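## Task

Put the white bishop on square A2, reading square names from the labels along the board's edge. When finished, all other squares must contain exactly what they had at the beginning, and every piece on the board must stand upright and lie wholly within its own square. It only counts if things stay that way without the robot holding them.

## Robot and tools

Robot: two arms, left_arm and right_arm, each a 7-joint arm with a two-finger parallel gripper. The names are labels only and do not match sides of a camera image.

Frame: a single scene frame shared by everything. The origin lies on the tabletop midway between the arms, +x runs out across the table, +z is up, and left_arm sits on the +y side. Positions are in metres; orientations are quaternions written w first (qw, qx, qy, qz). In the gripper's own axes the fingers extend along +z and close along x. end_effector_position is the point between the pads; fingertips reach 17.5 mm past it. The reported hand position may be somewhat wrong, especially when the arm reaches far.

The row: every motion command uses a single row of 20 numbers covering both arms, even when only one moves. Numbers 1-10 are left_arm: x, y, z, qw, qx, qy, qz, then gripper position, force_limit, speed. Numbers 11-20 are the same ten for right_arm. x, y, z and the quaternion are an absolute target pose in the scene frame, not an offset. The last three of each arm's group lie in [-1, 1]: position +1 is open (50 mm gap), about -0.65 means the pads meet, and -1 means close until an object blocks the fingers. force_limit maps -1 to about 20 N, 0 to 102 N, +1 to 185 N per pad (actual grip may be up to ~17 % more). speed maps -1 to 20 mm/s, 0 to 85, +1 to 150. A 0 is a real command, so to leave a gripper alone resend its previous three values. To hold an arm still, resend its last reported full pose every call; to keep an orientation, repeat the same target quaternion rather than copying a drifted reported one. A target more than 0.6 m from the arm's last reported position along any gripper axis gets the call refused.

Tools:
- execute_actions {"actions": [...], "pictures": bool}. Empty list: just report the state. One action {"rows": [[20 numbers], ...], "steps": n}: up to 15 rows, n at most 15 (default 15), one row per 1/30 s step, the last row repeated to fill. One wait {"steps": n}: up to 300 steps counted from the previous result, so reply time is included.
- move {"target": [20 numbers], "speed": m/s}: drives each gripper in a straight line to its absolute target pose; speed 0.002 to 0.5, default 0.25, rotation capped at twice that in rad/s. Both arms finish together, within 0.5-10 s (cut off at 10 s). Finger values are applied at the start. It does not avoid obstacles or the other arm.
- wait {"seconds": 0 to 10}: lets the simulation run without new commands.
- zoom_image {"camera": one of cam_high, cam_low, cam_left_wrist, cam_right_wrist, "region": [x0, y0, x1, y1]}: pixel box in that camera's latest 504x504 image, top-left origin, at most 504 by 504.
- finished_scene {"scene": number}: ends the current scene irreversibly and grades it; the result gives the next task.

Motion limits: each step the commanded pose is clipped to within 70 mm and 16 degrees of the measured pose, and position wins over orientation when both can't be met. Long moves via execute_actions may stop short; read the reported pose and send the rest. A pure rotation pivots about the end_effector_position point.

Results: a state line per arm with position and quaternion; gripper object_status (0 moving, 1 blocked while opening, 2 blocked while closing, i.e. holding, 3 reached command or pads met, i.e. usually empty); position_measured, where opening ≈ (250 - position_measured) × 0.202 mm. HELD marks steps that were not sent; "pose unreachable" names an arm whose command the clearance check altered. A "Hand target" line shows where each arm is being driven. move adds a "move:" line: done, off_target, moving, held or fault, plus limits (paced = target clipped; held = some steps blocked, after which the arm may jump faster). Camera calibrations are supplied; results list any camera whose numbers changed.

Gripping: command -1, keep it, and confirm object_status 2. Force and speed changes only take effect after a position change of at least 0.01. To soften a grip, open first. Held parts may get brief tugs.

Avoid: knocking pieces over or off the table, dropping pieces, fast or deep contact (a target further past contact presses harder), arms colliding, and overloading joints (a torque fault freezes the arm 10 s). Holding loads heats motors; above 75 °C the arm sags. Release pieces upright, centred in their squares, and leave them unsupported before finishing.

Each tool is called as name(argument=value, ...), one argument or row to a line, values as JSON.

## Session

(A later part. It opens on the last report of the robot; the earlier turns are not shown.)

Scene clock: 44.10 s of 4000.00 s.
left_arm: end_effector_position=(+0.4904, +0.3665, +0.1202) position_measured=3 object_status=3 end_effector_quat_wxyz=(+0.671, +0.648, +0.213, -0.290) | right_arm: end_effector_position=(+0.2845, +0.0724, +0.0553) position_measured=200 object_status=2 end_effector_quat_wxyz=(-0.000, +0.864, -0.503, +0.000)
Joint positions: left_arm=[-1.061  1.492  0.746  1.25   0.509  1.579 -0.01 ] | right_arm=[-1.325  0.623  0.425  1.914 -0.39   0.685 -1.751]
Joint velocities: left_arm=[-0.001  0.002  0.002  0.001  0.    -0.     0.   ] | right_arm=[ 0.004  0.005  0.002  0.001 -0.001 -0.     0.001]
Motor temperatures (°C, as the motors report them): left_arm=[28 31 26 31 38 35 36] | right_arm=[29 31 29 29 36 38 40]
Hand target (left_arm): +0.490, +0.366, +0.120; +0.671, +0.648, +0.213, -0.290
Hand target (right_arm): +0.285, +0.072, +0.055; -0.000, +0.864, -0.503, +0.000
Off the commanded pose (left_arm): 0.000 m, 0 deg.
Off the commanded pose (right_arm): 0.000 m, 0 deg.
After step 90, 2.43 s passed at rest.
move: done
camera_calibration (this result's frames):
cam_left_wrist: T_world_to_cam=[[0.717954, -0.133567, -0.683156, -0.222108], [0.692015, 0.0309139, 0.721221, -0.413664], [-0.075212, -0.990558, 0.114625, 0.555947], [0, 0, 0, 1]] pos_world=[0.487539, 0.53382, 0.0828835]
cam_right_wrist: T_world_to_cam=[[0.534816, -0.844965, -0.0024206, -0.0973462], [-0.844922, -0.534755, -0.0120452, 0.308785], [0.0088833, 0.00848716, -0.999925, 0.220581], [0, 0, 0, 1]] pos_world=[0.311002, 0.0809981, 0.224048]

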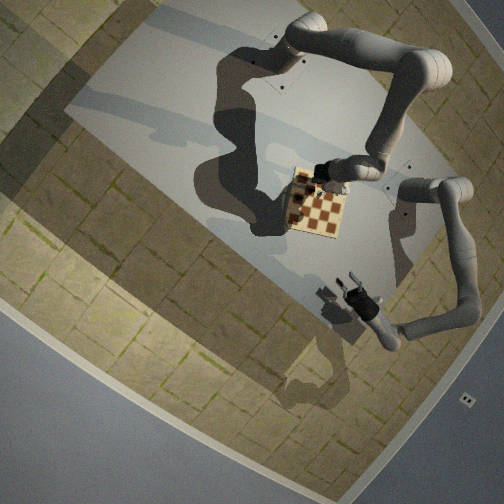

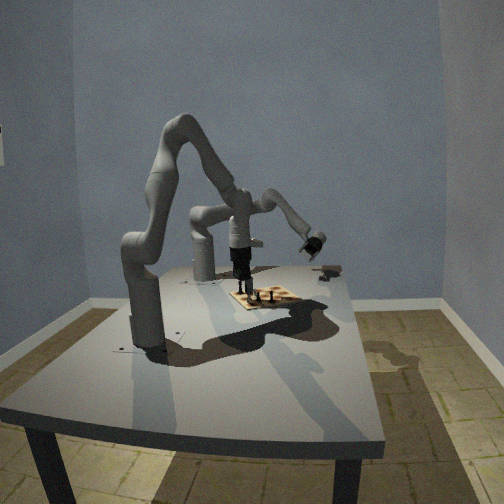

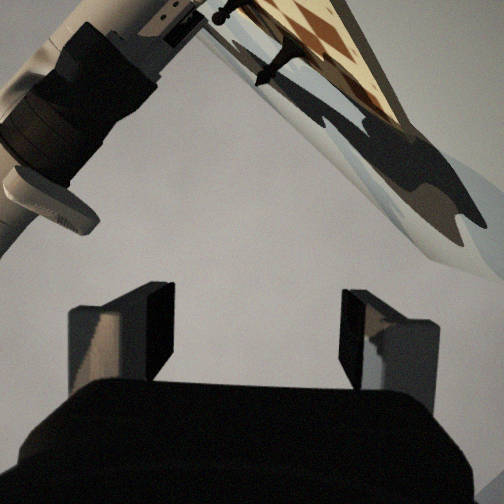

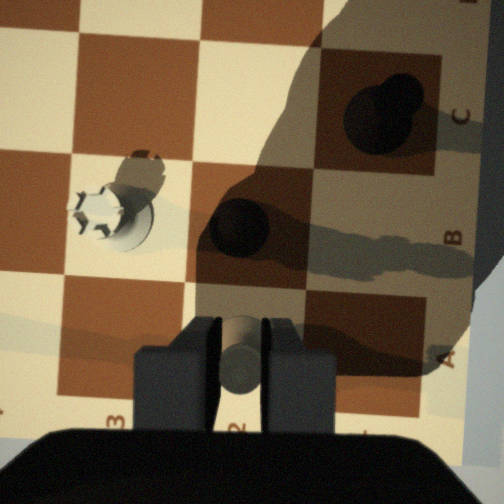

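move(
  target=[0.4904,0.3665,0.1202,0.671,0.648,0.213,-0.29,1,0,0,0.2845,0.072,0.0482,0,0.864,-0.503,0,-1,-0.6,-0.6],
  speed=0.015,
)

move(
  target=[0.4904,0.3665,0.1202,0.671,0.648,0.213,-0.29,1,0,0,0.2845,0.072,0.0482,0,0.864,-0.503,0,0.3,-0.6,-0.6],
)

move(
  target=[0.4904,0.3665,0.1202,0.671,0.648,0.213,-0.29,1,0,0,0.2845,0.072,0.13,0,0.864,-0.503,0,0.3,-0.6,-0.6],
  speed=0.18,
)

Scene clock: 50.10 s of 4000.00 s.
left_arm: end_effector_position=(+0.4904, +0.3665, +0.1202) position_measured=3 object_status=3 end_effector_quat_wxyz=(+0.671, +0.648, +0.213, -0.290) | right_arm: end_effector_position=(+0.2845, +0.0721, +0.0483) position_measured=200 object_status=2 end_effector_quat_wxyz=(-0.000, +0.864, -0.503, -0.000)
Joint positions: left_arm=[-1.061  1.492  0.746  1.25   0.509  1.579 -0.01 ] | right_arm=[-1.318  0.637  0.416  1.919 -0.399  0.667 -1.743]
Joint velocities: left_arm=[-0.001 -0.     0.001 -0.    -0.    -0.    -0.   ] | right_arm=[ 0.001 -0.001  0.     0.    -0.001 -0.     0.   ]
Motor temperatures (°C, as the motors report them): left_arm=[28 31 26 31 38 35 36] | right_arm=[29 31 29 29 36 38 40]
Hand target (left_arm): +0.490, +0.366, +0.120; +0.671, +0.648, +0.213, -0.290
Hand target (right_arm): +0.285, +0.072, +0.048; -0.000, +0.864, -0.503, +0.000
Off the commanded pose (left_arm): 0.000 m, 0 deg.
Off the commanded pose (right_arm): 0.000 m, 0 deg.
After step 90, 2.30 s passed at rest.
move: done
camera_calibration (this result's frames):
cam_left_wrist: T_world_to_cam=[[0.717954, -0.133567, -0.683156, -0.222108], [0.692015, 0.0309139, 0.72122, -0.413664], [-0.0752121, -0.990558, 0.114625, 0.555947], [0, 0, 0, 1]] pos_world=[0.487539, 0.53382, 0.0828834]
cam_right_wrist: T_world_to_cam=[[0.534668, -0.845059, -0.00225401, -0.0975498], [-0.845018, -0.534611, -0.0116323, 0.30855], [0.00862498, 0.00812411, -0.99993, 0.213657], [0, 0, 0, 1]] pos_world=[0.311045, 0.0807833, 0.217011]

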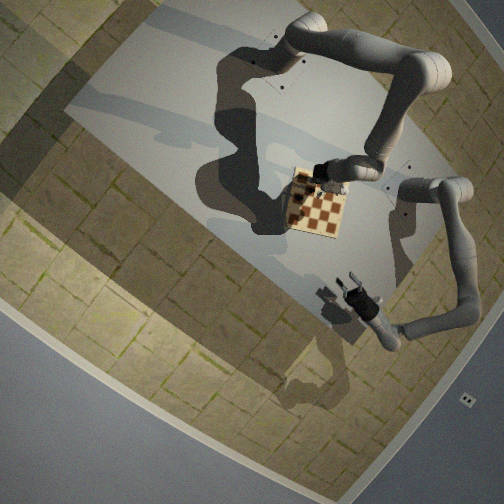

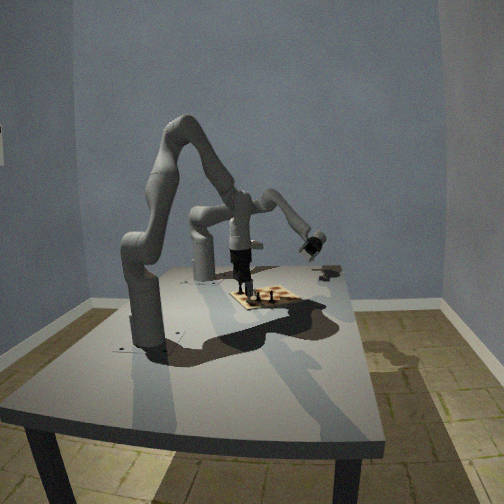

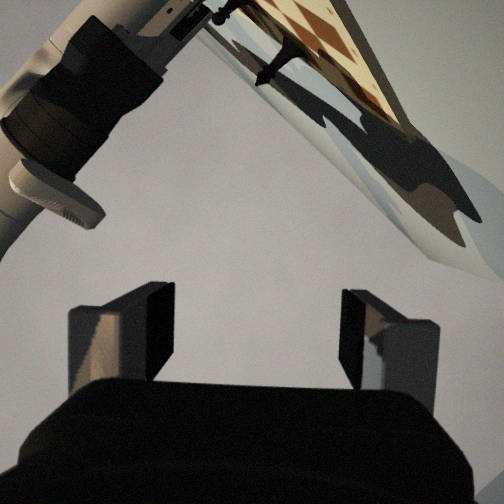

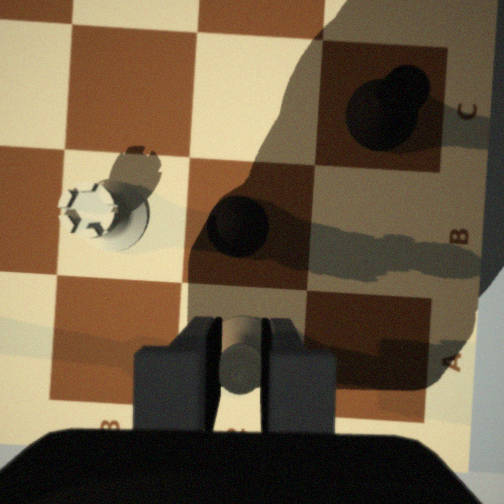

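Scene clock: 50.80 s of 4000.00 s.
left_arm: end_effector_position=(+0.4904, +0.3665, +0.1202) position_measured=3 object_status=3 end_effector_quat_wxyz=(+0.671, +0.648, +0.213, -0.290) | right_arm: end_effector_position=(+0.2845, +0.0720, +0.0482) position_measured=107 object_status=3 end_effector_quat_wxyz=(-0.000, +0.864, -0.503, +0.000)
Joint positions: left_arm=[-1.061  1.492  0.746  1.25   0.509  1.579 -0.01 ] | right_arm=[-1.318  0.637  0.416  1.919 -0.399  0.667 -1.743]
Joint velocities: left_arm=[ 0.001  0.002 -0.001  0.    -0.    -0.    -0.   ] | right_arm=[-0.     0.001  0.    -0.     0.001  0.    -0.   ]
Motor temperatures (°C, as the motors report them): left_arm=[28 31 26 31 38 35 36] | right_arm=[29 31 29 29 36 38 40]
Hand target (left_arm): +0.490, +0.366, +0.120; +0.671, +0.648, +0.213, -0.290
Hand target (right_arm): +0.284, +0.072, +0.048; -0.000, +0.864, -0.503, +0.000
Off the commanded pose (left_arm): 0.000 m, 0 deg.
Off the commanded pose (right_arm): 0.000 m, 0 deg.
move: done
camera_calibration (this result's frames):
cam_left_wrist: T_world_to_cam=[[0.717954, -0.133567, -0.683156, -0.222108], [0.692016, 0.0309139, 0.72122, -0.413664], [-0.0752119, -0.990558, 0.114625, 0.555947], [0, 0, 0, 1]] pos_world=[0.487539, 0.53382, 0.0828834]
cam_right_wrist: T_world_to_cam=[[0.534572, -0.84512, -0.00217833, -0.0976043], [-0.84508, -0.534516, -0.0115301, 0.308542], [0.00857995, 0.00800452, -0.999931, 0.213616], [0, 0, 0, 1]] pos_world=[0.311086, 0.0807235, 0.216946]

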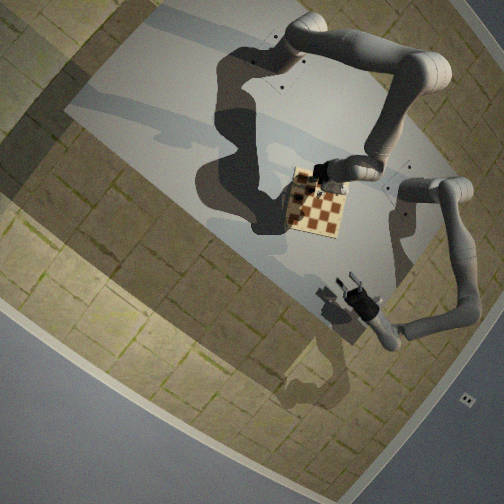

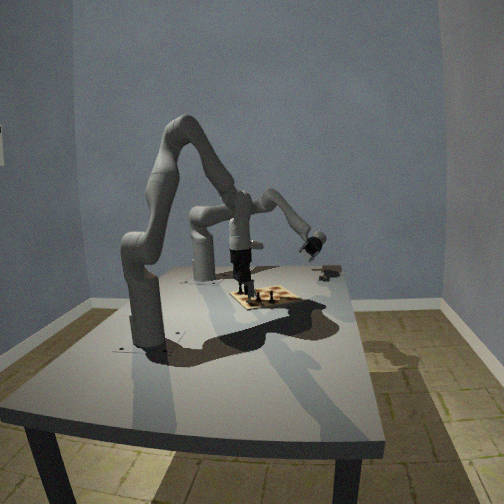

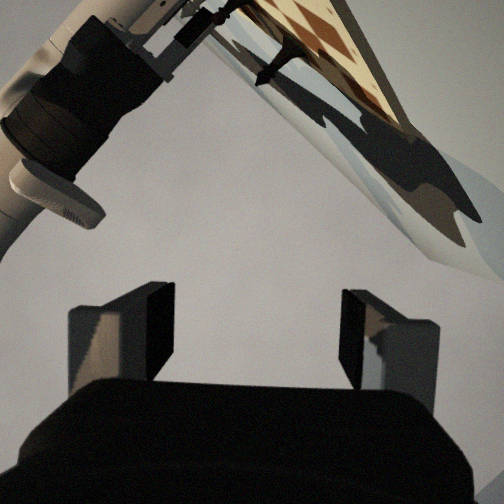

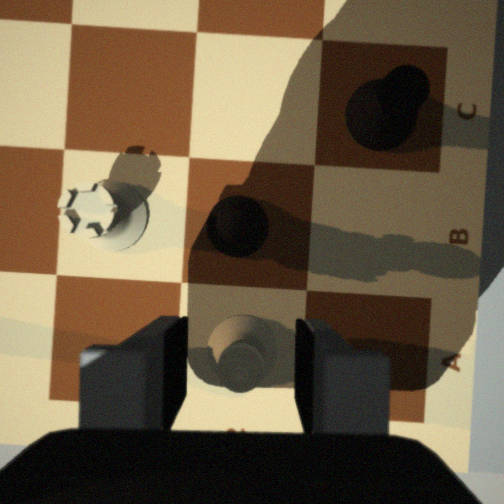

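Scene clock: 51.67 s of 4000.00 s.
left_arm: end_effector_position=(+0.4904, +0.3665, +0.1202) position_measured=3 object_status=3 end_effector_quat_wxyz=(+0.671, +0.648, +0.213, -0.290) | right_arm: end_effector_position=(+0.2845, +0.0717, +0.1298) position_measured=107 object_status=3 end_effector_quat_wxyz=(+0.000, +0.864, -0.503, -0.000)
Joint positions: left_arm=[-1.061  1.492  0.746  1.25   0.509  1.579 -0.01 ] | right_arm=[-1.383  0.491  0.5    1.835 -0.296  0.89  -1.831]
Joint velocities: left_arm=[-0.001 -0.001  0.001 -0.001 -0.    -0.     0.   ] | right_arm=[-0.002 -0.003 -0.001 -0.    -0.     0.     0.   ]
Motor temperatures (°C, as the motors report them): left_arm=[28 31 26 31 38 35 36] | right_arm=[29 31 29 29 36 38 40]
Hand target (left_arm): +0.490, +0.366, +0.120; +0.671, +0.648, +0.213, -0.290
Hand target (right_arm): +0.284, +0.072, +0.130; +0.000, +0.864, -0.503, -0.000
Off the commanded pose (left_arm): 0.000 m, 0 deg.
Off the commanded pose (right_arm): 0.000 m, 0 deg.
move: done
camera_calibration (this result's frames):
cam_left_wrist: T_world_to_cam=[[0.717954, -0.133566, -0.683156, -0.222108], [0.692015, 0.0309139, 0.721221, -0.413664], [-0.0752118, -0.990558, 0.114625, 0.555947], [0, 0, 0, 1]] pos_world=[0.487539, 0.53382, 0.0828834]
cam_right_wrist: T_world_to_cam=[[0.534419, -0.845217, -0.00207903, -0.0976654], [-0.84518, -0.534368, -0.011047, 0.309267], [0.00822612, 0.00766086, -0.999937, 0.295302], [0, 0, 0, 1]] pos_world=[0.311152, 0.0804518, 0.298497]

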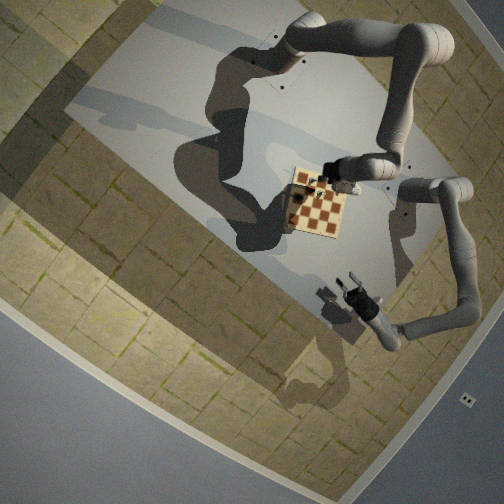

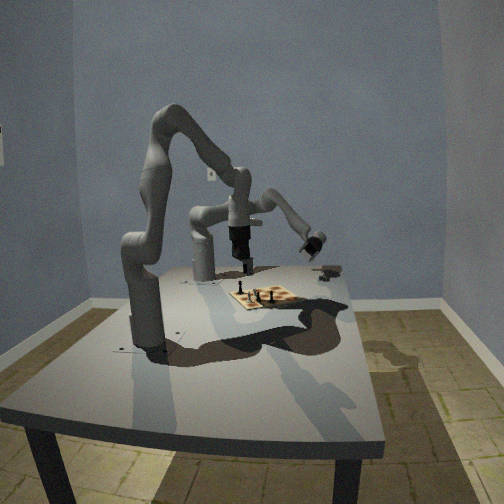

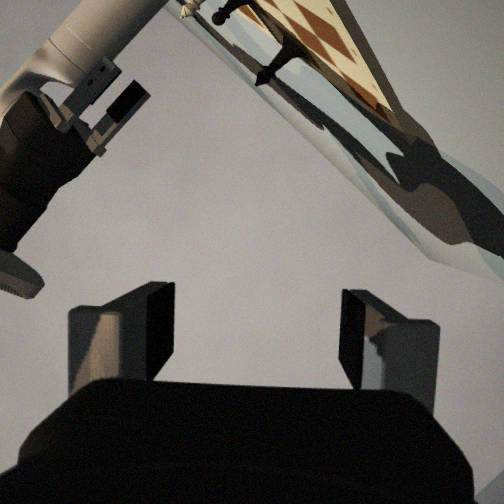

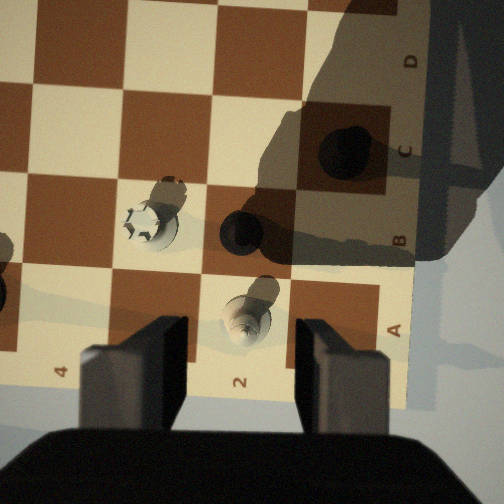

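finished_scene(
  scene=2,
)

The scene is finished: the task was done.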